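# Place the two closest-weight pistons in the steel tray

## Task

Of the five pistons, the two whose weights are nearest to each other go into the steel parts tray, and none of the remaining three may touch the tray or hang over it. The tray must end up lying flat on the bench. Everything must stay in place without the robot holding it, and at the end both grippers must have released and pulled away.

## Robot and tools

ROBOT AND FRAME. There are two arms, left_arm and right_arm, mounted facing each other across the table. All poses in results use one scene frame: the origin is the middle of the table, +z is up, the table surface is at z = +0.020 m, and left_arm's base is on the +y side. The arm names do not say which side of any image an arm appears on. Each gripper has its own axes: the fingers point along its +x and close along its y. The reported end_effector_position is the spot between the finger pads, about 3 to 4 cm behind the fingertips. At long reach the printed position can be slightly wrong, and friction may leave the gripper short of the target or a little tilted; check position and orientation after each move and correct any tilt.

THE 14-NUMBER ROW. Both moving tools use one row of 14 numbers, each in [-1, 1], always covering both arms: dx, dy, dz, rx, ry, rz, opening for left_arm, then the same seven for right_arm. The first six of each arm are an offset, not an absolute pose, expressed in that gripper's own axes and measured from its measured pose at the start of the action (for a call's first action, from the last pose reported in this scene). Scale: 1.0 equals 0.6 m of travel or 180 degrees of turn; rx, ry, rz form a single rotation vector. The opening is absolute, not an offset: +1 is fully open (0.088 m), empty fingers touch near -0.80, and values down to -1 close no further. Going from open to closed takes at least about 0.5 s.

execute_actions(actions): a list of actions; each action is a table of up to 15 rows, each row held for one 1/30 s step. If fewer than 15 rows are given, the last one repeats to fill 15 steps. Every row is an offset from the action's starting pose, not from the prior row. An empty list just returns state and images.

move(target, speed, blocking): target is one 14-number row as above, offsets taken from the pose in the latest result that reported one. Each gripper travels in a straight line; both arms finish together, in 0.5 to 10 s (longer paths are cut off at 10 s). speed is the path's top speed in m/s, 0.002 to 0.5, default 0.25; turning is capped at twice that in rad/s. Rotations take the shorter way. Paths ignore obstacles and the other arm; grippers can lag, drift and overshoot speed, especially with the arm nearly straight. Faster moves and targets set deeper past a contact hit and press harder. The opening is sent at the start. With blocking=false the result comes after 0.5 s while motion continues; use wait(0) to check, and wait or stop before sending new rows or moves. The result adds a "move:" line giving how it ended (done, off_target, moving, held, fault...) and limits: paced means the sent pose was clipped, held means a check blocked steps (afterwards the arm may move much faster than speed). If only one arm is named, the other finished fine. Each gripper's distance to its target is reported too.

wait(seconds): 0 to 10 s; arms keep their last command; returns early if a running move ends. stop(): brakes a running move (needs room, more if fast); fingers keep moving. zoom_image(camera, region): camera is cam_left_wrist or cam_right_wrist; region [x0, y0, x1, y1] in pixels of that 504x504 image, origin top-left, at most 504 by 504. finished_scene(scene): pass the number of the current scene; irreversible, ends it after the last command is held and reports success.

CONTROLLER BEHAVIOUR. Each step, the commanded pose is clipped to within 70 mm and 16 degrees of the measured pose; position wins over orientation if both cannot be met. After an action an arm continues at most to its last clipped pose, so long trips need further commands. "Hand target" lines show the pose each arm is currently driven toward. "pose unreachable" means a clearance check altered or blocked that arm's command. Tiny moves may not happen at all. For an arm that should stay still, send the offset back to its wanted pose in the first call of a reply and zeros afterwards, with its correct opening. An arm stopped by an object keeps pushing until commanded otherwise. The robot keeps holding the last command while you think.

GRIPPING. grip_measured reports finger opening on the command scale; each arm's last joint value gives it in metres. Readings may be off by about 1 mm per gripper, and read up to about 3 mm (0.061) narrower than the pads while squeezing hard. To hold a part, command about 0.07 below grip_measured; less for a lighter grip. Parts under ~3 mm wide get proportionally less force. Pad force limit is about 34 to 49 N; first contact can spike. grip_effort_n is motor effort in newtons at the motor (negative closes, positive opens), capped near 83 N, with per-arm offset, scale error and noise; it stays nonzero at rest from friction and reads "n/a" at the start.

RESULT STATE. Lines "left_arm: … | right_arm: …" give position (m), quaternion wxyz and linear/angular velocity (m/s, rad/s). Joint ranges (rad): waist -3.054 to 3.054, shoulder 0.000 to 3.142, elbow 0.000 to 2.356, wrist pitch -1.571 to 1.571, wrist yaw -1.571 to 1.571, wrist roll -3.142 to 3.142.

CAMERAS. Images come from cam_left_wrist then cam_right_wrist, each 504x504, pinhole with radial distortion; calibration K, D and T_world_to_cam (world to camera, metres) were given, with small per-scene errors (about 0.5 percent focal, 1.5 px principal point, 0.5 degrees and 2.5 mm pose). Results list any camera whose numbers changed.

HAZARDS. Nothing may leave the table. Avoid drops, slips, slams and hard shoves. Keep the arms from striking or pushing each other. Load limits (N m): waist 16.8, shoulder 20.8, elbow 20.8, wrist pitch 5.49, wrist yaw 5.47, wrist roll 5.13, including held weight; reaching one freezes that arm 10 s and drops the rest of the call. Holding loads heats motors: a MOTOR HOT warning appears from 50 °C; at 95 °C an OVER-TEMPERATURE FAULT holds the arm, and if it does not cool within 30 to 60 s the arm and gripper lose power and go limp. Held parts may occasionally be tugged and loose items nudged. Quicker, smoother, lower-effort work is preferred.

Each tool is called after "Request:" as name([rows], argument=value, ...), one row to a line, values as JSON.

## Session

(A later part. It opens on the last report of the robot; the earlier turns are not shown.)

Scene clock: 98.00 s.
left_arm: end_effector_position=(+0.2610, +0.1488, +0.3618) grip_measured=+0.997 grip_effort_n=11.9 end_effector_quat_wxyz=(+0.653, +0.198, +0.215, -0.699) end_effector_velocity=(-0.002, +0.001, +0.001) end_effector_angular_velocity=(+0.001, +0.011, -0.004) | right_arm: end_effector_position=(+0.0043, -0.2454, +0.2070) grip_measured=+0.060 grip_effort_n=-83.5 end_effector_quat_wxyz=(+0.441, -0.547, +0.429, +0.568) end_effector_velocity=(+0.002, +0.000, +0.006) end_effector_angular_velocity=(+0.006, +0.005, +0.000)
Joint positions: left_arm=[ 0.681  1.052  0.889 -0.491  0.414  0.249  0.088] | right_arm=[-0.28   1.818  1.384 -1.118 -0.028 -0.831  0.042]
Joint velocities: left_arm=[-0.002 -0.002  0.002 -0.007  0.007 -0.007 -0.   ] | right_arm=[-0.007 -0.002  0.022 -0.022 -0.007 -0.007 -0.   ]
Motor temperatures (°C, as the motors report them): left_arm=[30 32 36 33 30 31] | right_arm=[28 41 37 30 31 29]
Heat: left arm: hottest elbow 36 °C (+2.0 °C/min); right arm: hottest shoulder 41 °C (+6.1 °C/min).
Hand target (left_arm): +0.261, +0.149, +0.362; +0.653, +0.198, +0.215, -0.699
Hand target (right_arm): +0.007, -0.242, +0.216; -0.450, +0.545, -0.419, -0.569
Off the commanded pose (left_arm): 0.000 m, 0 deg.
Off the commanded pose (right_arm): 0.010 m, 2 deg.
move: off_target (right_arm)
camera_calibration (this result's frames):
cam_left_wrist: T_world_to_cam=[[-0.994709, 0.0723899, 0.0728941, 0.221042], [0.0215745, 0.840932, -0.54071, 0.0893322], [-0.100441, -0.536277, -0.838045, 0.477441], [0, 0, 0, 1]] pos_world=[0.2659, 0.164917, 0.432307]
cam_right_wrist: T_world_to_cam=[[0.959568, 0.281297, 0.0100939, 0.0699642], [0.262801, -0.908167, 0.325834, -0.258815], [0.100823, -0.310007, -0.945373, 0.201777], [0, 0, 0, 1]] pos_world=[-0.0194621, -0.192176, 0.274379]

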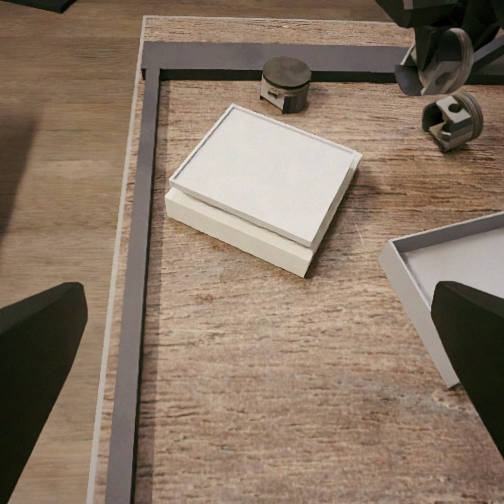

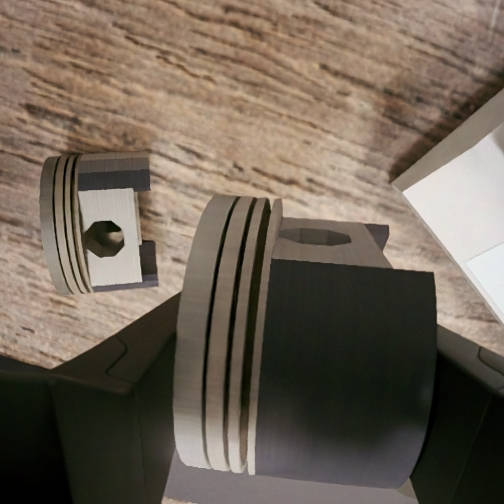

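Request:
move(target=[0,0,0,0,0,0,1,-0.01,-0.38,0,0.244,-0.078,-0.031,-0.2])

Request:
move(target=[0,0,0,0,0,0,1,0.055,0,0,0,0,0,-0.2], speed=0.04)

Scene clock: 103.83 s.
left_arm: end_effector_position=(+0.2610, +0.1488, +0.3618) grip_measured=+0.997 grip_effort_n=11.4 end_effector_quat_wxyz=(+0.653, +0.198, +0.215, -0.699) end_effector_velocity=(+0.002, +0.001, -0.002) end_effector_angular_velocity=(+0.014, +0.009, +0.027) | right_arm: end_effector_position=(+0.2226, -0.1951, +0.2060) grip_measured=+0.060 grip_effort_n=-83.5 end_effector_quat_wxyz=(+0.684, -0.296, +0.531, +0.404) end_effector_velocity=(-0.002, -0.004, +0.000) end_effector_angular_velocity=(-0.029, +0.023, +0.003)
Joint positions: left_arm=[ 0.681  1.052  0.889 -0.491  0.414  0.249  0.088] | right_arm=[-0.607  2.426  2.289 -1.199 -0.121 -0.373  0.042]
Joint velocities: left_arm=[-0.002 -0.002 -0.002 -0.007 -0.022 -0.022 -0.   ] | right_arm=[-0.002  0.027  0.056 -0.066  0.007 -0.007 -0.   ]
Motor temperatures (°C, as the motors report them): left_arm=[30 32 36 33 30 31] | right_arm=[28 41 38 29 31 29]
Heat: left arm: hottest elbow 36 °C (+2.0 °C/min); right arm: hottest shoulder 41 °C (+6.0 °C/min).
Hand target (left_arm): +0.261, +0.149, +0.362; +0.653, +0.198, +0.215, -0.699
Hand target (right_arm): +0.226, -0.193, +0.209; +0.688, -0.292, +0.528, +0.404
Off the commanded pose (left_arm): 0.000 m, 0 deg.
Off the commanded pose (right_arm): 0.008 m, 1 deg.
move: done
camera_calibration (this result's frames):
cam_left_wrist: T_world_to_cam=[[-0.994709, 0.0723899, 0.0728941, 0.221042], [0.0215745, 0.840932, -0.54071, 0.0893322], [-0.100441, -0.536277, -0.838045, 0.477441], [0, 0, 0, 1]] pos_world=[0.2659, 0.164917, 0.432307]
cam_right_wrist: T_world_to_cam=[[0.883695, -0.468062, -0.000908051, -0.280737], [-0.465577, -0.8792, 0.101221, -0.0561302], [-0.0481759, -0.0890254, -0.994864, 0.280914], [0, 0, 0, 1]] pos_world=[0.235487, -0.155744, 0.284898]

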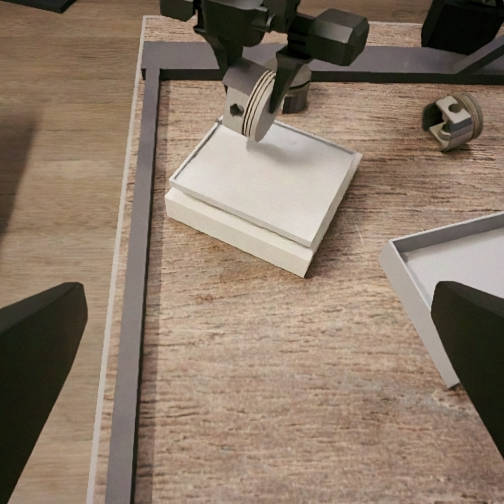

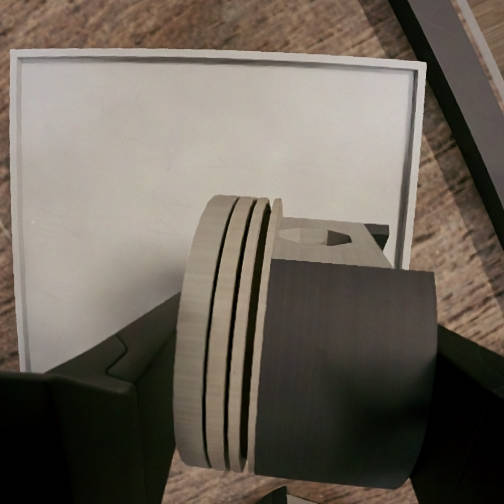

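Scene clock: 105.03 s.
left_arm: end_effector_position=(+0.2610, +0.1488, +0.3618) grip_measured=+0.997 grip_effort_n=11.4 end_effector_quat_wxyz=(+0.653, +0.198, +0.215, -0.699) end_effector_velocity=(-0.001, +0.002, -0.000) end_effector_angular_velocity=(+0.005, +0.003, +0.007) | right_arm: end_effector_position=(+0.2274, -0.1878, +0.1787) grip_measured=+0.060 grip_effort_n=-83.5 end_effector_quat_wxyz=(+0.686, -0.295, +0.528, +0.404) end_effector_velocity=(+0.000, -0.003, -0.002) end_effector_angular_velocity=(-0.003, +0.012, +0.002)
Joint positions: left_arm=[ 0.681  1.052  0.889 -0.491  0.414  0.249  0.088] | right_arm=[-0.601  2.457  2.234 -1.105 -0.12  -0.368  0.042]
Joint velocities: left_arm=[-0.002 -0.007 -0.002 -0.007 -0.007 -0.007 -0.   ] | right_arm=[-0.007  0.002 -0.002 -0.007 -0.007 -0.007 -0.   ]
Motor temperatures (°C, as the motors report them): left_arm=[30 32 36 34 30 31] | right_arm=[28 41 38 29 31 29]
Heat: left arm: hottest elbow 36 °C (+2.0 °C/min); right arm: hottest shoulder 41 °C (+6.0 °C/min).
Hand target (left_arm): +0.261, +0.149, +0.362; +0.653, +0.198, +0.215, -0.699
Hand target (right_arm): +0.226, -0.187, +0.174; +0.683, -0.296, +0.532, +0.404
Off the commanded pose (left_arm): 0.000 m, 0 deg.
Off the commanded pose (right_arm): 0.005 m, 0 deg.
move: done
camera_calibration (this result's frames):
cam_left_wrist: T_world_to_cam=[[-0.994709, 0.0723899, 0.0728941, 0.221042], [0.0215745, 0.840932, -0.54071, 0.0893322], [-0.100441, -0.536277, -0.838045, 0.477441], [0, 0, 0, 1]] pos_world=[0.2659, 0.164917, 0.432307]
cam_right_wrist: T_world_to_cam=[[0.884004, -0.467475, 0.00224408, -0.282086], [-0.465587, -0.879982, 0.0941257, -0.0436109], [-0.0420267, -0.0842523, -0.995558, 0.254224], [0, 0, 0, 1]] pos_world=[0.239745, -0.148826, 0.257833]

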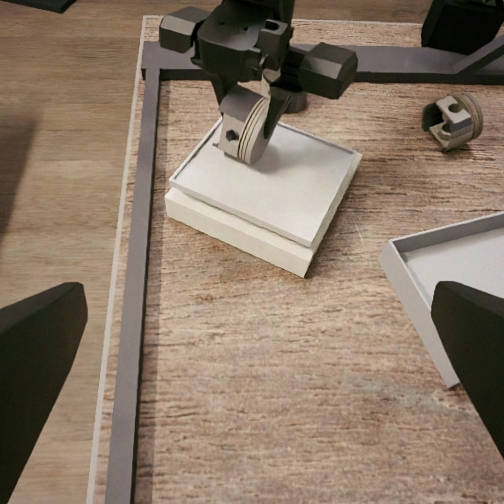

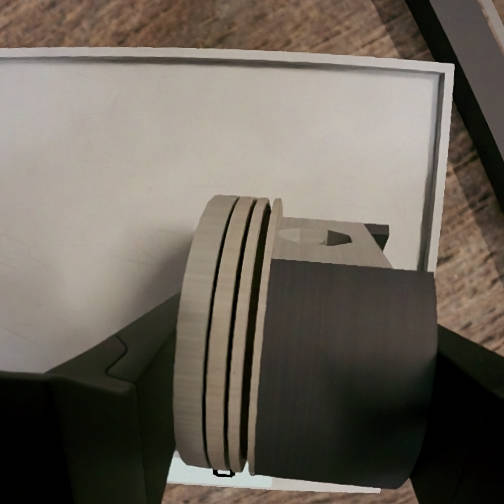

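Request:
move(target=[0,0,0,0,0,0,1,0.017,-0.01,0,0,0,0,-0.2], speed=0.02)

Request:
move(target=[0,0,0,0,0,0,1,0,0,0,0,0,0,1])

Request:
move(target=[0,0,0,0,0,0,1,-0.12,0,0,0,0,0,1])

Request:
move(target=[0,0,0,0,0,0,1,-0.027,-0.045,-0.275,0,0.08,0,1])

Scene clock: 110.00 s.
left_arm: end_effector_position=(+0.2610, +0.1488, +0.3618) grip_measured=+0.997 grip_effort_n=11.4 end_effector_quat_wxyz=(+0.653, +0.198, +0.215, -0.699) end_effector_velocity=(-0.001, +0.003, -0.004) end_effector_angular_velocity=(+0.021, -0.001, -0.001) | right_arm: end_effector_position=(+0.2288, -0.1876, +0.1745) grip_measured=+0.060 grip_effort_n=-83.5 end_effector_quat_wxyz=(+0.685, -0.295, +0.528, +0.406) end_effector_velocity=(-0.001, -0.001, -0.001) end_effector_angular_velocity=(-0.001, +0.005, +0.020)
Joint positions: left_arm=[ 0.681  1.052  0.889 -0.491  0.414  0.249  0.088] | right_arm=[-0.604  2.466  2.234 -1.097 -0.125 -0.372  0.042]
Joint velocities: left_arm=[-0.002 -0.002 -0.002 -0.022 -0.007  0.007 -0.001] | right_arm=[-0.002  0.002  0.002 -0.007 -0.007 -0.022 -0.   ]
Motor temperatures (°C, as the motors report them): left_arm=[30 32 36 34 30 31] | right_arm=[28 42 38 30 31 29]
Heat: left arm: hottest elbow 36 °C (+2.0 °C/min); right arm: hottest shoulder 42 °C (+7.0 °C/min).
Hand target (left_arm): +0.261, +0.149, +0.362; +0.653, +0.198, +0.215, -0.699
Hand target (right_arm): +0.234, -0.189, +0.169; +0.686, -0.296, +0.528, +0.404
Off the commanded pose (left_arm): 0.000 m, 0 deg.
Off the commanded pose (right_arm): 0.008 m, 0 deg.
move: done
camera_calibration (this result's frames):
cam_left_wrist: T_world_to_cam=[[-0.994709, 0.0723899, 0.0728941, 0.221042], [0.0215745, 0.840932, -0.54071, 0.0893322], [-0.100441, -0.536277, -0.838045, 0.477441], [0, 0, 0, 1]] pos_world=[0.2659, 0.164917, 0.432307]
cam_right_wrist: T_world_to_cam=[[0.885372, -0.464881, -0.0015434, -0.282373], [-0.462718, -0.881563, 0.0934785, -0.0431906], [-0.044817, -0.0820491, -0.99562, 0.251206], [0, 0, 0, 1]] pos_world=[0.241278, -0.148734, 0.253707]

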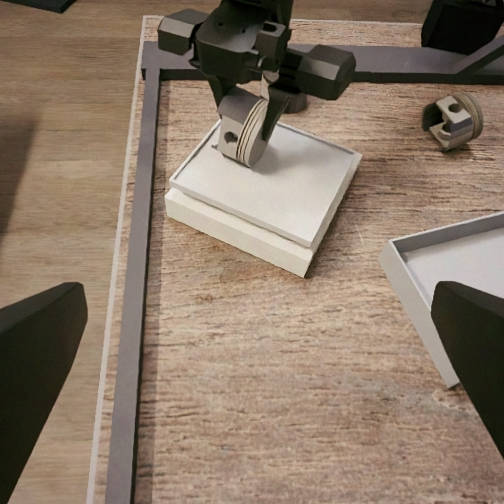

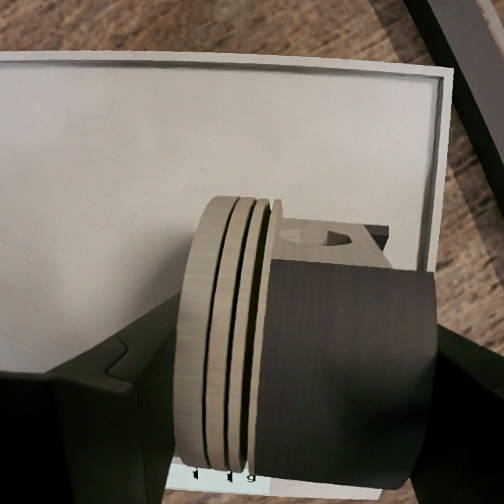

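Scene clock: 110.83 s.
left_arm: end_effector_position=(+0.2610, +0.1488, +0.3618) grip_measured=+0.997 grip_effort_n=11.4 end_effector_quat_wxyz=(+0.653, +0.198, +0.215, -0.699) end_effector_velocity=(+0.000, -0.000, +0.001) end_effector_angular_velocity=(-0.004, -0.001, +0.007) | right_arm: end_effector_position=(+0.2295, -0.1875, +0.1746) grip_measured=+0.977 grip_effort_n=20.2 end_effector_quat_wxyz=(+0.686, -0.295, +0.527, +0.406) end_effector_velocity=(-0.005, -0.004, -0.005) end_effector_angular_velocity=(-0.015, +0.028, +0.006)
Joint positions: left_arm=[ 0.681  1.052  0.889 -0.491  0.414  0.249  0.088] | right_arm=[-0.604  2.466  2.234 -1.095 -0.124 -0.372  0.087]
Joint velocities: left_arm=[-0.002 -0.002 -0.002  0.007 -0.007 -0.007  0.   ] | right_arm=[-0.002  0.002 -0.007 -0.022 -0.007 -0.007  0.001]
Motor temperatures (°C, as the motors report them): left_arm=[30 32 36 34 30 31] | right_arm=[28 43 38 30 31 29]
Heat: left arm: hottest elbow 36 °C (+2.0 °C/min); right arm: hottest shoulder 43 °C (+8.0 °C/min).
Hand target (left_arm): +0.261, +0.149, +0.362; +0.653, +0.198, +0.215, -0.699
Hand target (right_arm): +0.229, -0.188, +0.175; +0.685, -0.295, +0.528, +0.406
Off the commanded pose (left_arm): 0.000 m, 0 deg.
Off the commanded pose (right_arm): 0.001 m, 0 deg.
move: done
camera_calibration (this result's frames):
cam_left_wrist: T_world_to_cam=[[-0.994709, 0.0723899, 0.0728941, 0.221042], [0.0215745, 0.840932, -0.54071, 0.0893322], [-0.100441, -0.536277, -0.838045, 0.477441], [0, 0, 0, 1]] pos_world=[0.2659, 0.164917, 0.432307]
cam_right_wrist: T_world_to_cam=[[0.885067, -0.465463, 0.000572521, -0.283359], [-0.463556, -0.881329, 0.0915155, -0.0422559], [-0.0420925, -0.0812628, -0.995803, 0.250914], [0, 0, 0, 1]] pos_world=[0.241765, -0.148744, 0.25389]

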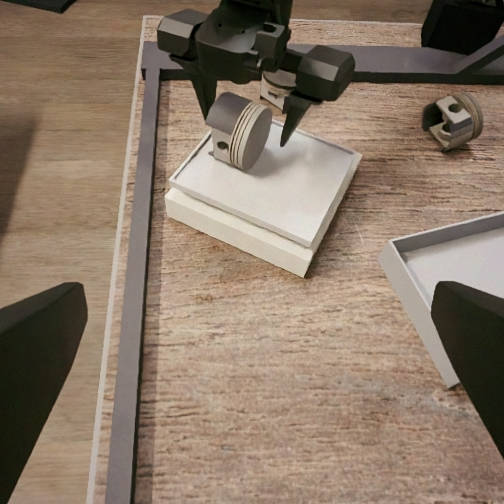

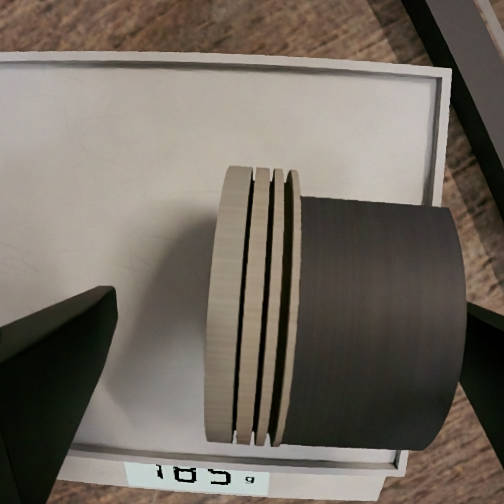

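Scene clock: 111.77 s.
left_arm: end_effector_position=(+0.2610, +0.1488, +0.3618) grip_measured=+0.997 grip_effort_n=11.9 end_effector_quat_wxyz=(+0.653, +0.198, +0.215, -0.699) end_effector_velocity=(+0.000, -0.000, +0.001) end_effector_angular_velocity=(-0.003, +0.011, +0.016) | right_arm: end_effector_position=(+0.2201, -0.2054, +0.2365) grip_measured=+0.979 grip_effort_n=20.2 end_effector_quat_wxyz=(+0.685, -0.294, +0.529, +0.404) end_effector_velocity=(-0.001, -0.001, +0.000) end_effector_angular_velocity=(+0.000, +0.008, +0.006)
Joint positions: left_arm=[ 0.681  1.052  0.889 -0.491  0.414  0.249  0.088] | right_arm=[-0.621  2.392  2.349 -1.288 -0.127 -0.386  0.087]
Joint velocities: left_arm=[-0.002 -0.002 -0.002  0.007 -0.007 -0.022 -0.   ] | right_arm=[-0.002 -0.002 -0.002 -0.007 -0.007 -0.007 -0.   ]
Motor temperatures (°C, as the motors report them): left_arm=[30 32 36 34 30 31] | right_arm=[28 43 38 30 31 29]
Heat: left arm: hottest elbow 36 °C (+2.0 °C/min); right arm: hottest shoulder 43 °C (+7.1 °C/min).
Hand target (left_arm): +0.261, +0.149, +0.362; +0.653, +0.198, +0.215, -0.699
Hand target (right_arm): +0.222, -0.206, +0.244; +0.690, -0.294, +0.522, +0.406
Off the commanded pose (left_arm): 0.000 m, 0 deg.
Off the commanded pose (right_arm): 0.008 m, 0 deg.
joint sent to its limit (right arm) — the command would take joint 3 (elbow) past its upper limit, so that joint was sent only as far as its limit.
move: done
camera_calibration (this result's frames):
cam_left_wrist: T_world_to_cam=[[-0.994709, 0.0723899, 0.0728941, 0.221042], [0.0215745, 0.840932, -0.54071, 0.0893322], [-0.100441, -0.536277, -0.838045, 0.477441], [0, 0, 0, 1]] pos_world=[0.2659, 0.164917, 0.432307]
cam_right_wrist: T_world_to_cam=[[0.883528, -0.468379, -0.0000084286, -0.283549], [-0.466287, -0.879584, 0.0943848, -0.0677838], [-0.0442153, -0.0833876, -0.995536, 0.310663], [0, 0, 0, 1]] pos_world=[0.232653, -0.166524, 0.315671]

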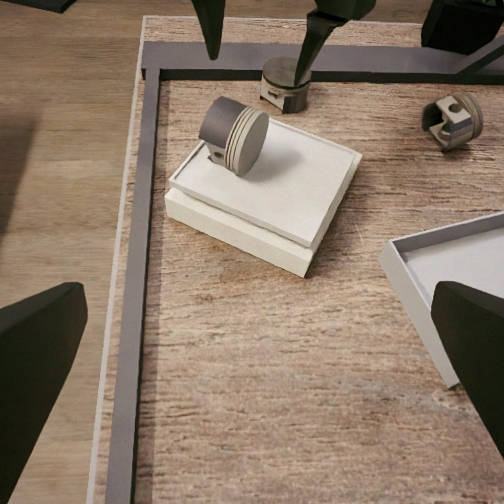

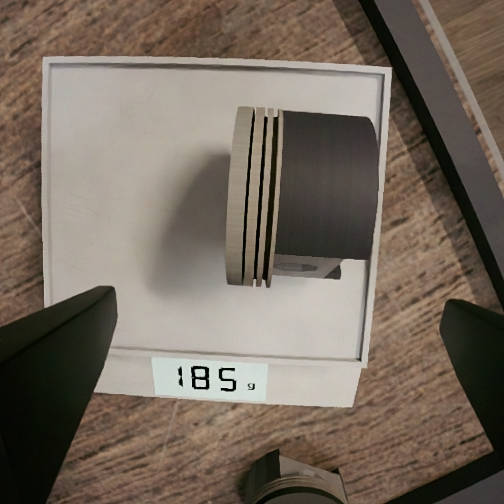

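Scene clock: 113.10 s.
left_arm: end_effector_position=(+0.2610, +0.1488, +0.3618) grip_measured=+0.997 grip_effort_n=12.3 end_effector_quat_wxyz=(+0.653, +0.198, +0.215, -0.699) end_effector_velocity=(-0.000, +0.001, -0.002) end_effector_angular_velocity=(+0.009, +0.005, +0.007) | right_arm: end_effector_position=(+0.1619, -0.3574, +0.2063) grip_measured=+0.979 grip_effort_n=19.8 end_effector_quat_wxyz=(+0.611, -0.343, +0.613, +0.365) end_effector_velocity=(-0.004, -0.004, +0.000) end_effector_angular_velocity=(+0.001, +0.014, -0.000)
Joint positions: left_arm=[ 0.681  1.052  0.889 -0.491  0.414  0.249  0.088] | right_arm=[-0.813  2.006  1.636 -1.205 -0.032 -0.597  0.087]
Joint velocities: left_arm=[-0.002 -0.002 -0.002 -0.007 -0.007 -0.007  0.   ] | right_arm=[-0.007 -0.012 -0.017 -0.007 -0.007 -0.007  0.   ]
Motor temperatures (°C, as the motors report them): left_arm=[30 32 36 34 30 31] | right_arm=[28 43 38 30 31 29]
Heat: left arm: hottest elbow 36 °C (+2.0 °C/min); right arm: hottest shoulder 43 °C (+7.1 °C/min).
Hand target (left_arm): +0.261, +0.149, +0.362; +0.653, +0.198, +0.215, -0.699
Hand target (right_arm): +0.160, -0.360, +0.208; +0.613, -0.344, +0.611, +0.365
Off the commanded pose (left_arm): 0.000 m, 0 deg.
Off the commanded pose (right_arm): 0.003 m, 0 deg.
move: done
camera_calibration (this result's frames):
cam_left_wrist: T_world_to_cam=[[-0.994709, 0.0723899, 0.0728941, 0.221042], [0.0215745, 0.840932, -0.54071, 0.0893322], [-0.100441, -0.536277, -0.838045, 0.477441], [0, 0, 0, 1]] pos_world=[0.2659, 0.164917, 0.432307]
cam_right_wrist: T_world_to_cam=[[0.886369, -0.462753, -0.0144992, -0.298805], [-0.430323, -0.834995, 0.342936, -0.266913], [-0.170802, -0.297729, -0.939247, 0.19762], [0, 0, 0, 1]] pos_world=[0.183747, -0.302307, 0.272816]

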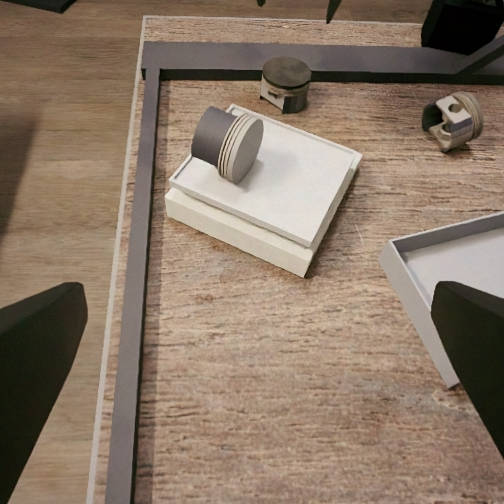

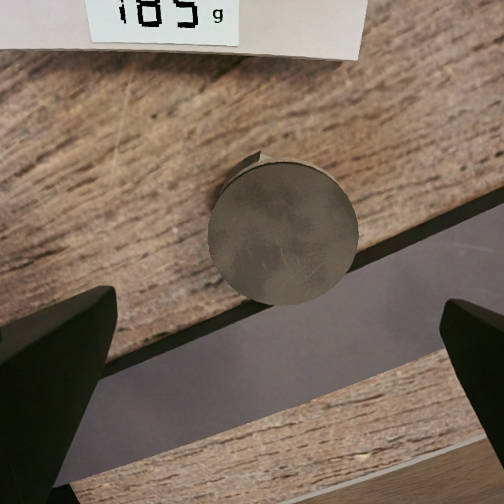

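Request:
move(target=[0,0,0,0,0,0,1,0.13,-0.013,-0.013,-0.14,0,-0.01,1])

Scene clock: 116.60 s.
left_arm: end_effector_position=(+0.2610, +0.1488, +0.3618) grip_measured=+0.997 grip_effort_n=11.4 end_effector_quat_wxyz=(+0.653, +0.198, +0.215, -0.699) end_effector_velocity=(-0.004, +0.000, -0.003) end_effector_angular_velocity=(+0.010, +0.015, -0.009) | right_arm: end_effector_position=(+0.1654, -0.3629, +0.1342) grip_measured=+0.979 grip_effort_n=20.2 end_effector_quat_wxyz=(+0.534, -0.478, +0.508, +0.479) end_effector_velocity=(-0.004, -0.004, -0.002) end_effector_angular_velocity=(-0.014, +0.012, +0.005)
Joint positions: left_arm=[ 0.681  1.052  0.889 -0.491  0.414  0.249  0.088] | right_arm=[-0.822  2.051  1.405 -0.89  -0.012 -1.044  0.087]
Joint velocities: left_arm=[-0.007  0.002 -0.002 -0.007  0.007 -0.007 -0.   ] | right_arm=[-0.002 -0.002 -0.012 -0.007  0.007 -0.007 -0.   ]
Motor temperatures (°C, as the motors report them): left_arm=[30 32 36 34 30 31] | right_arm=[28 43 38 30 31 29]
Heat: left arm: hottest elbow 36 °C (+2.0 °C/min); right arm: hottest shoulder 43 °C (+7.0 °C/min).
Hand target (left_arm): +0.261, +0.149, +0.362; +0.653, +0.198, +0.215, -0.699
Hand target (right_arm): +0.163, -0.366, +0.128; +0.527, -0.477, +0.513, +0.481
Off the commanded pose (left_arm): 0.000 m, 0 deg.
Off the commanded pose (right_arm): 0.007 m, 1 deg.
move: done
camera_calibration (this result's frames):
cam_left_wrist: T_world_to_cam=[[-0.994709, 0.0723899, 0.0728941, 0.221042], [0.0215745, 0.840932, -0.54071, 0.0893322], [-0.100441, -0.536277, -0.838045, 0.477441], [0, 0, 0, 1]] pos_world=[0.2659, 0.164917, 0.432307]
cam_right_wrist: T_world_to_cam=[[0.998278, -0.0443612, 0.0383705, -0.179227], [-0.054602, -0.941789, 0.331742, -0.344609], [0.0214204, -0.333266, -0.94259, 0.0845815], [0, 0, 0, 1]] pos_world=[0.15829, -0.304312, 0.200924]

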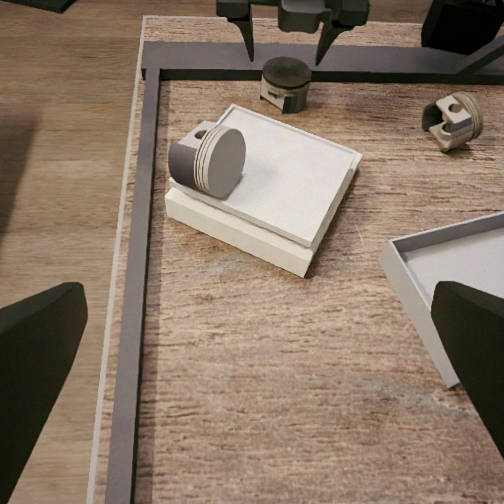

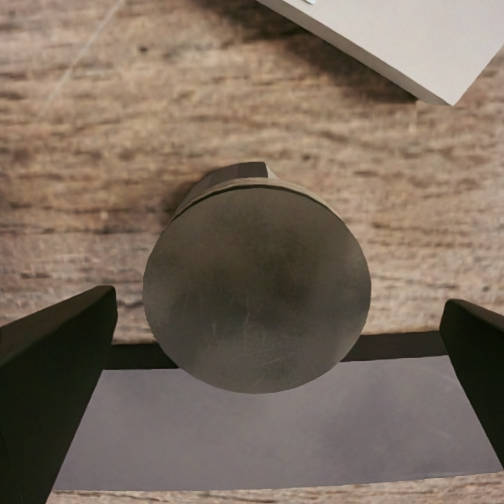

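Request:
move(target=[0,0,0,0,0,0,1,0.02,0.017,-0.004,0,0,0,1], speed=0.05)

Request:
move(target=[0,0,0,0,0,0,1,0.085,0.004,-0.005,0,0,0,1], speed=0.05)

Request:
move(target=[0,0,0,0,0,0,1,0,0,0,0,0,0,0.4])

Request:
move(target=[0,0,0,0,0,0,1,-0.19,0,0,0,0,0,0.4], speed=0.15)

Scene clock: 120.57 s.
left_arm: end_effector_position=(+0.2610, +0.1488, +0.3618) grip_measured=+0.997 grip_effort_n=11.9 end_effector_quat_wxyz=(+0.653, +0.198, +0.215, -0.699) end_effector_velocity=(-0.001, +0.003, -0.004) end_effector_angular_velocity=(+0.022, +0.011, +0.007) | right_arm: end_effector_position=(+0.1576, -0.3641, +0.1204) grip_measured=+0.979 grip_effort_n=19.8 end_effector_quat_wxyz=(+0.532, -0.477, +0.509, +0.480) end_effector_velocity=(-0.001, -0.001, -0.000) end_effector_angular_velocity=(-0.006, -0.006, +0.024)
Joint positions: left_arm=[ 0.681  1.052  0.889 -0.491  0.414  0.249  0.088] | right_arm=[-0.816  2.051  1.344 -0.834 -0.012 -1.038  0.087]
Joint velocities: left_arm=[-0.002 -0.002 -0.002 -0.022 -0.007 -0.007 -0.   ] | right_arm=[ 0.002 -0.007 -0.012  0.007  0.007 -0.022  0.   ]
Motor temperatures (°C, as the motors report them): left_arm=[30 32 36 34 30 31] | right_arm=[28 43 37 30 31 29]
Heat: left arm: hottest elbow 36 °C (+1.0 °C/min); right arm: hottest shoulder 43 °C (+7.0 °C/min).
Hand target (left_arm): +0.261, +0.149, +0.362; +0.653, +0.198, +0.215, -0.699
Hand target (right_arm): +0.155, -0.364, +0.122; +0.534, -0.478, +0.508, +0.479
Off the commanded pose (left_arm): 0.000 m, 0 deg.
Off the commanded pose (right_arm): 0.003 m, 0 deg.
move: done
camera_calibration (this result's frames):
cam_left_wrist: T_world_to_cam=[[-0.994709, 0.0723899, 0.0728941, 0.221042], [0.0215745, 0.840932, -0.54071, 0.0893322], [-0.100441, -0.536277, -0.838045, 0.477441], [0, 0, 0, 1]] pos_world=[0.2659, 0.164917, 0.432307]
cam_right_wrist: T_world_to_cam=[[0.998439, -0.0439161, 0.0345205, -0.170379], [-0.0529323, -0.941253, 0.333527, -0.341865], [0.0178454, -0.334833, -0.942108, 0.0713688], [0, 0, 0, 1]] pos_world=[0.150743, -0.305367, 0.18714]

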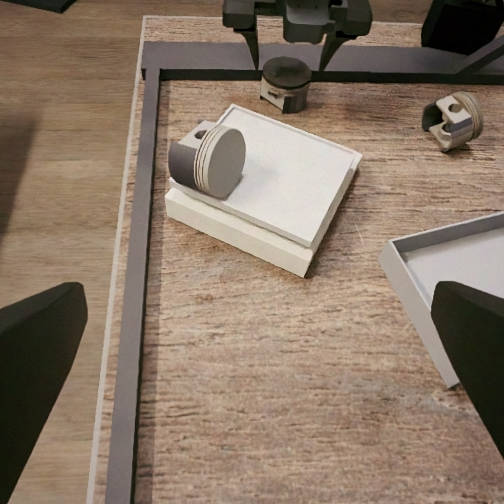

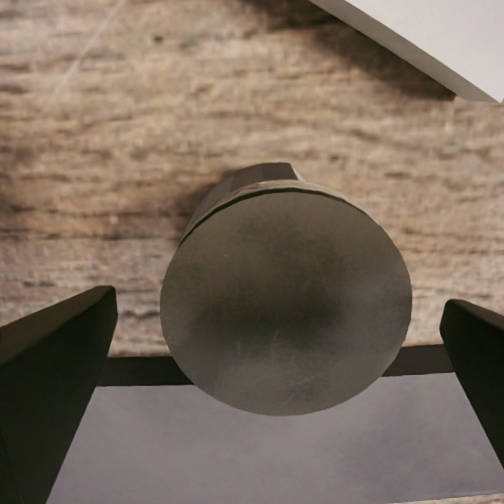

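Scene clock: 121.97 s.
left_arm: end_effector_position=(+0.2610, +0.1488, +0.3618) grip_measured=+0.997 grip_effort_n=12.3 end_effector_quat_wxyz=(+0.653, +0.198, +0.215, -0.699) end_effector_velocity=(-0.001, +0.003, -0.004) end_effector_angular_velocity=(+0.022, +0.011, +0.007) | right_arm: end_effector_position=(+0.1593, -0.3632, +0.0751) grip_measured=+0.979 grip_effort_n=19.8 end_effector_quat_wxyz=(+0.537, -0.479, +0.504, +0.478) end_effector_velocity=(-0.001, +0.002, -0.001) end_effector_angular_velocity=(+0.021, +0.007, +0.006)
Joint positions: left_arm=[ 0.681  1.052  0.889 -0.491  0.414  0.249  0.088] | right_arm=[-0.816  2.135  1.269 -0.658 -0.012 -1.038  0.087]
Joint velocities: left_arm=[-0.002 -0.002 -0.002 -0.022 -0.007 -0.007 -0.   ] | right_arm=[-0.002  0.002 -0.002  0.007 -0.022 -0.007 -0.   ]
Motor temperatures (°C, as the motors report them): left_arm=[30 32 36 34 30 31] | right_arm=[28 43 37 30 31 29]
Heat: left arm: hottest elbow 36 °C (+1.0 °C/min); right arm: hottest shoulder 43 °C (+7.1 °C/min).
Hand target (left_arm): +0.261, +0.149, +0.362; +0.653, +0.198, +0.215, -0.699
Hand target (right_arm): +0.155, -0.365, +0.069; +0.532, -0.477, +0.509, +0.480
Off the commanded pose (left_arm): 0.000 m, 0 deg.
Off the commanded pose (right_arm): 0.007 m, 1 deg.
move: done
camera_calibration (this result's frames):
cam_left_wrist: T_world_to_cam=[[-0.994709, 0.0723899, 0.0728941, 0.221042], [0.0215745, 0.840932, -0.54071, 0.0893322], [-0.100441, -0.536277, -0.838045, 0.477441], [0, 0, 0, 1]] pos_world=[0.2659, 0.164917, 0.432307]
cam_right_wrist: T_world_to_cam=[[0.997838, -0.0442049, 0.0486252, -0.171567], [-0.0576946, -0.943545, 0.326181, -0.325408], [0.0314613, -0.328281, -0.944056, 0.0293001], [0, 0, 0, 1]] pos_world=[0.1515, -0.305003, 0.142145]

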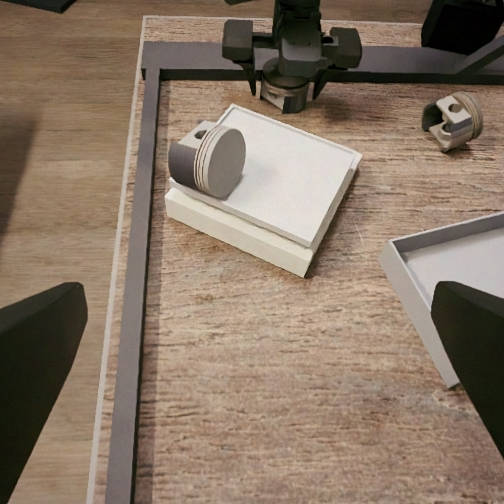

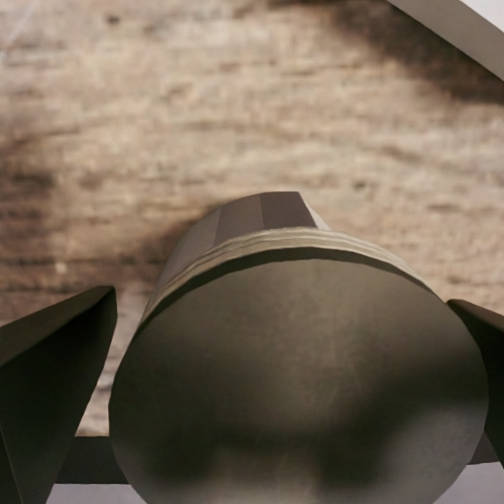

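Scene clock: 122.47 s.
left_arm: end_effector_position=(+0.2610, +0.1488, +0.3618) grip_measured=+0.997 grip_effort_n=11.4 end_effector_quat_wxyz=(+0.653, +0.198, +0.215, -0.699) end_effector_velocity=(+0.001, +0.003, -0.001) end_effector_angular_velocity=(+0.016, -0.013, +0.011) | right_arm: end_effector_position=(+0.1594, -0.3632, +0.0752) grip_measured=+0.610 grip_effort_n=-83.5 end_effector_quat_wxyz=(+0.537, -0.479, +0.503, +0.478) end_effector_velocity=(-0.000, +0.003, +0.000) end_effector_angular_velocity=(+0.023, +0.003, +0.006)
Joint positions: left_arm=[ 0.681  1.052  0.889 -0.491  0.414  0.249  0.088] | right_arm=[-0.816  2.135  1.269 -0.658 -0.012 -1.038  0.069]
Joint velocities: left_arm=[-0.002 -0.007  0.002 -0.022 -0.022  0.007 -0.   ] | right_arm=[-0.002 -0.002 -0.002  0.007 -0.022 -0.007 -0.   ]
Motor temperatures (°C, as the motors report them): left_arm=[30 32 36 34 30 31] | right_arm=[28 43 37 30 31 29]
Heat: left arm: hottest elbow 36 °C (+1.0 °C/min); right arm: hottest shoulder 43 °C (+7.0 °C/min).
Hand target (left_arm): +0.261, +0.149, +0.362; +0.653, +0.198, +0.215, -0.699
Hand target (right_arm): +0.159, -0.363, +0.075; +0.537, -0.479, +0.503, +0.478
Off the commanded pose (left_arm): 0.000 m, 0 deg.
Off the commanded pose (right_arm): 0.000 m, 0 deg.
move: done
camera_calibration (this result's frames):
cam_left_wrist: T_world_to_cam=[[-0.994709, 0.0723899, 0.0728941, 0.221042], [0.0215745, 0.840932, -0.54071, 0.0893322], [-0.100441, -0.536277, -0.838045, 0.477441], [0, 0, 0, 1]] pos_world=[0.2659, 0.164917, 0.432307]
cam_right_wrist: T_world_to_cam=[[0.997813, -0.0442139, 0.049141, -0.171706], [-0.0578774, -0.943486, 0.326319, -0.325378], [0.031936, -0.32845, -0.943981, 0.0291523], [0, 0, 0, 1]] pos_world=[0.151567, -0.305006, 0.142134]

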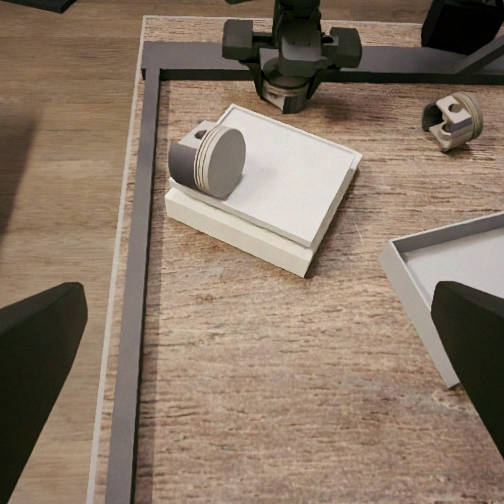

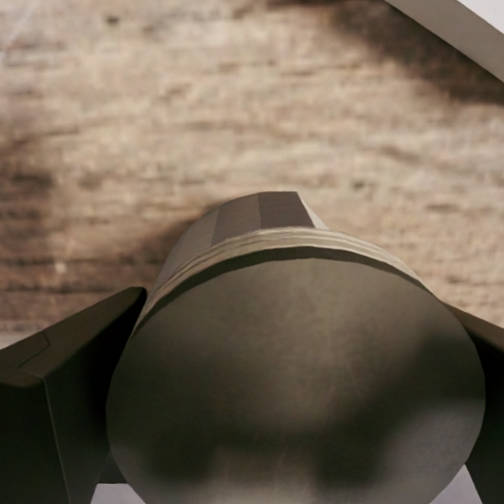

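Scene clock: 123.77 s.
left_arm: end_effector_position=(+0.2610, +0.1488, +0.3618) grip_measured=+0.997 grip_effort_n=11.9 end_effector_quat_wxyz=(+0.653, +0.198, +0.215, -0.699) end_effector_velocity=(-0.001, +0.002, -0.006) end_effector_angular_velocity=(+0.027, +0.013, +0.007) | right_arm: end_effector_position=(+0.1510, -0.3685, +0.1793) grip_measured=+0.610 grip_effort_n=-83.5 end_effector_quat_wxyz=(+0.528, -0.476, +0.514, +0.481) end_effector_velocity=(+0.000, -0.000, +0.003) end_effector_angular_velocity=(-0.010, +0.003, +0.010)
Joint positions: left_arm=[ 0.681  1.052  0.889 -0.491  0.414  0.249  0.088] | right_arm=[-0.819  1.953  1.451 -1.051 -0.012 -1.041  0.069]
Joint velocities: left_arm=[-0.002  0.002 -0.002 -0.022 -0.007 -0.007 -0.   ] | right_arm=[ 0.002  0.002  0.017 -0.022  0.007 -0.007 -0.   ]
Motor temperatures (°C, as the motors report them): left_arm=[30 32 36 34 30 31] | right_arm=[28 43 37 30 31 29]
Heat: left arm: hottest elbow 36 °C (+1.0 °C/min); right arm: hottest shoulder 43 °C (+5.1 °C/min).
Hand target (left_arm): +0.261, +0.149, +0.362; +0.653, +0.198, +0.215, -0.699
Hand target (right_arm): +0.156, -0.367, +0.189; +0.537, -0.479, +0.503, +0.478
Off the commanded pose (left_arm): 0.000 m, 0 deg.
Off the commanded pose (right_arm): 0.011 m, 2 deg.
move: off_target (right_arm)
camera_calibration (this result's frames):
cam_left_wrist: T_world_to_cam=[[-0.994709, 0.0723899, 0.0728941, 0.221042], [0.0215745, 0.840932, -0.54071, 0.0893322], [-0.100441, -0.536277, -0.838045, 0.477441], [0, 0, 0, 1]] pos_world=[0.2659, 0.164917, 0.432307]
cam_right_wrist: T_world_to_cam=[[0.998753, -0.0441336, 0.0233259, -0.164127], [-0.0494376, -0.939216, 0.339749, -0.366941], [0.00691369, -0.340479, -0.940227, 0.124622], [0, 0, 0, 1]] pos_world=[0.14492, -0.309449, 0.245669]

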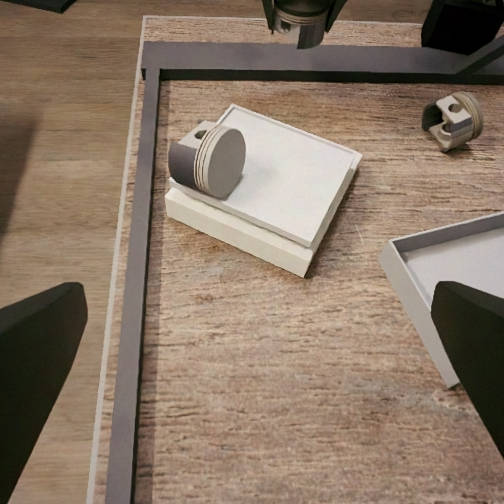

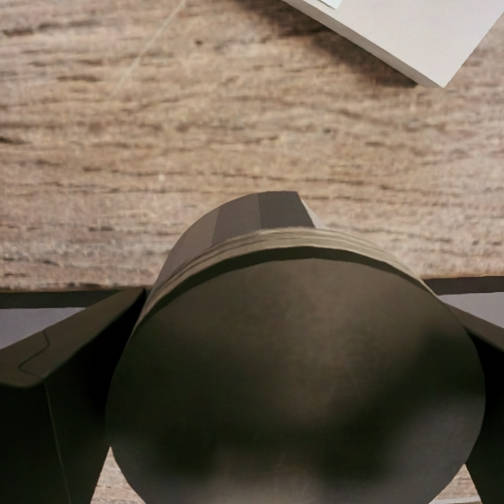

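Request:
move(target=[0,0,0,0,0,0,1,-0.005,0.005,0.378,0.14,-0.035,-0.008,0.4])

Request:
move(target=[0,0,0,0,0,0,1,0.05,0,-0.005,0,0,0,0.4], speed=0.04)

Scene clock: 128.40 s.
left_arm: end_effector_position=(+0.2610, +0.1488, +0.3618) grip_measured=+0.997 grip_effort_n=11.9 end_effector_quat_wxyz=(+0.653, +0.198, +0.215, -0.699) end_effector_velocity=(-0.000, +0.001, +0.000) end_effector_angular_velocity=(+0.005, +0.003, +0.007) | right_arm: end_effector_position=(+0.1657, -0.1448, +0.1843) grip_measured=+0.610 grip_effort_n=-83.5 end_effector_quat_wxyz=(+0.659, -0.326, +0.562, +0.380) end_effector_velocity=(-0.000, -0.001, +0.002) end_effector_angular_velocity=(+0.009, +0.020, +0.003)
Joint positions: left_arm=[ 0.681  1.052  0.889 -0.491  0.414  0.249  0.088] | right_arm=[-0.435  2.491  2.339 -1.265 -0.032 -0.216  0.069]
Joint velocities: left_arm=[-0.002 -0.002  0.002 -0.007 -0.007 -0.007 -0.   ] | right_arm=[-0.007  0.007  0.022 -0.022 -0.022 -0.007 -0.   ]
Motor temperatures (°C, as the motors report them): left_arm=[30 32 37 34 30 31] | right_arm=[28 44 38 29 31 29]
Heat: left arm: hottest elbow 37 °C (+2.0 °C/min); right arm: hottest shoulder 44 °C (+5.0 °C/min).
Hand target (left_arm): +0.261, +0.149, +0.362; +0.653, +0.198, +0.215, -0.699
Hand target (right_arm): +0.168, -0.142, +0.187; +0.663, -0.323, +0.558, +0.379
Off the commanded pose (left_arm): 0.000 m, 0 deg.
Off the commanded pose (right_arm): 0.004 m, 1 deg.
joint sent to its limit (right arm) — the command would take joint 3 (elbow) past its upper limit, so that joint was sent only as far as its limit.
move: done
camera_calibration (this result's frames):
cam_left_wrist: T_world_to_cam=[[-0.994709, 0.0723899, 0.0728941, 0.221042], [0.0215745, 0.840932, -0.54071, 0.0893322], [-0.100441, -0.536277, -0.838045, 0.477441], [0, 0, 0, 1]] pos_world=[0.2659, 0.164917, 0.432307]
cam_right_wrist: T_world_to_cam=[[0.88451, -0.465996, 0.0221441, -0.210989], [-0.460094, -0.863489, 0.206639, -0.0542191], [-0.0771717, -0.192963, -0.978167, 0.24775], [0, 0, 0, 1]] pos_world=[0.180795, -0.0973311, 0.258217]

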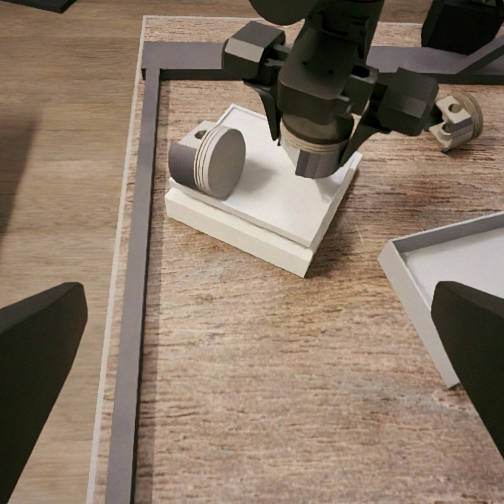

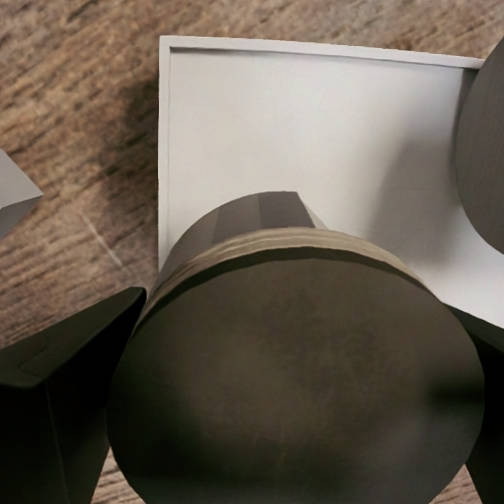

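Scene clock: 129.50 s.
left_arm: end_effector_position=(+0.2610, +0.1488, +0.3618) grip_measured=+0.997 grip_effort_n=11.9 end_effector_quat_wxyz=(+0.653, +0.198, +0.215, -0.699) end_effector_velocity=(+0.001, -0.001, +0.000) end_effector_angular_velocity=(-0.001, -0.009, +0.014) | right_arm: end_effector_position=(+0.1676, -0.1427, +0.1591) grip_measured=+0.610 grip_effort_n=-83.5 end_effector_quat_wxyz=(+0.662, -0.325, +0.559, +0.381) end_effector_velocity=(-0.001, -0.001, -0.002) end_effector_angular_velocity=(+0.001, +0.004, +0.020)
Joint positions: left_arm=[ 0.681  1.052  0.889 -0.491  0.414  0.249  0.088] | right_arm=[-0.435  2.491  2.238 -1.154 -0.032 -0.216  0.069]
Joint velocities: left_arm=[-0.007 -0.002 -0.002  0.007 -0.022 -0.007 -0.   ] | right_arm=[-0.002 -0.002 -0.012  0.007 -0.007 -0.022 -0.   ]
Motor temperatures (°C, as the motors report them): left_arm=[30 32 37 34 30 31] | right_arm=[28 44 38 29 31 29]
Heat: left arm: hottest elbow 37 °C (+2.0 °C/min); right arm: hottest shoulder 44 °C (+5.0 °C/min).
Hand target (left_arm): +0.261, +0.149, +0.362; +0.653, +0.198, +0.215, -0.699
Hand target (right_arm): +0.166, -0.143, +0.154; +0.659, -0.326, +0.562, +0.380
Off the commanded pose (left_arm): 0.000 m, 0 deg.
Off the commanded pose (right_arm): 0.005 m, 1 deg.
move: done
camera_calibration (this result's frames):
cam_left_wrist: T_world_to_cam=[[-0.994709, 0.0723899, 0.0728941, 0.221042], [0.0215745, 0.840932, -0.54071, 0.0893322], [-0.100441, -0.536277, -0.838045, 0.477441], [0, 0, 0, 1]] pos_world=[0.2659, 0.164917, 0.432307]
cam_right_wrist: T_world_to_cam=[[0.884372, -0.466146, 0.024367, -0.211504], [-0.461294, -0.8648, 0.198317, -0.044961], [-0.0713721, -0.186626, -0.979835, 0.223789], [0, 0, 0, 1]] pos_world=[0.18228, -0.095709, 0.233346]

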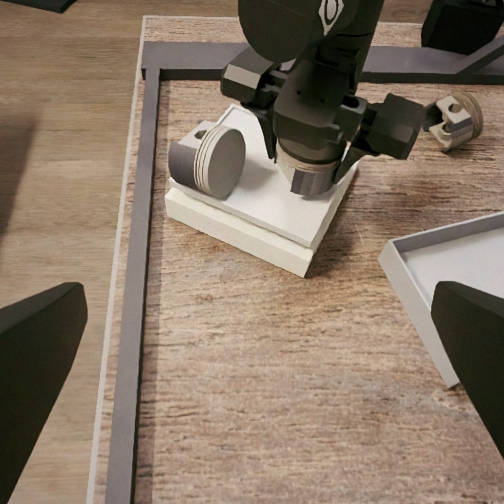

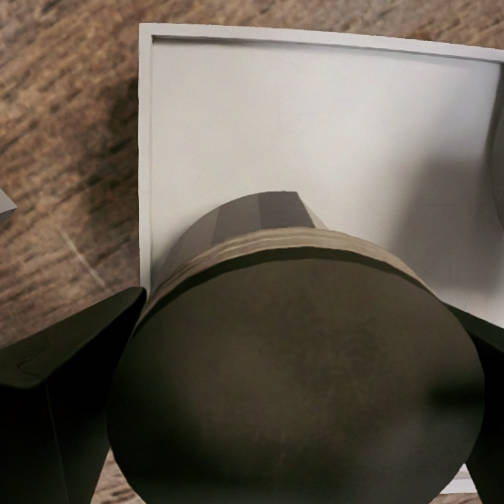

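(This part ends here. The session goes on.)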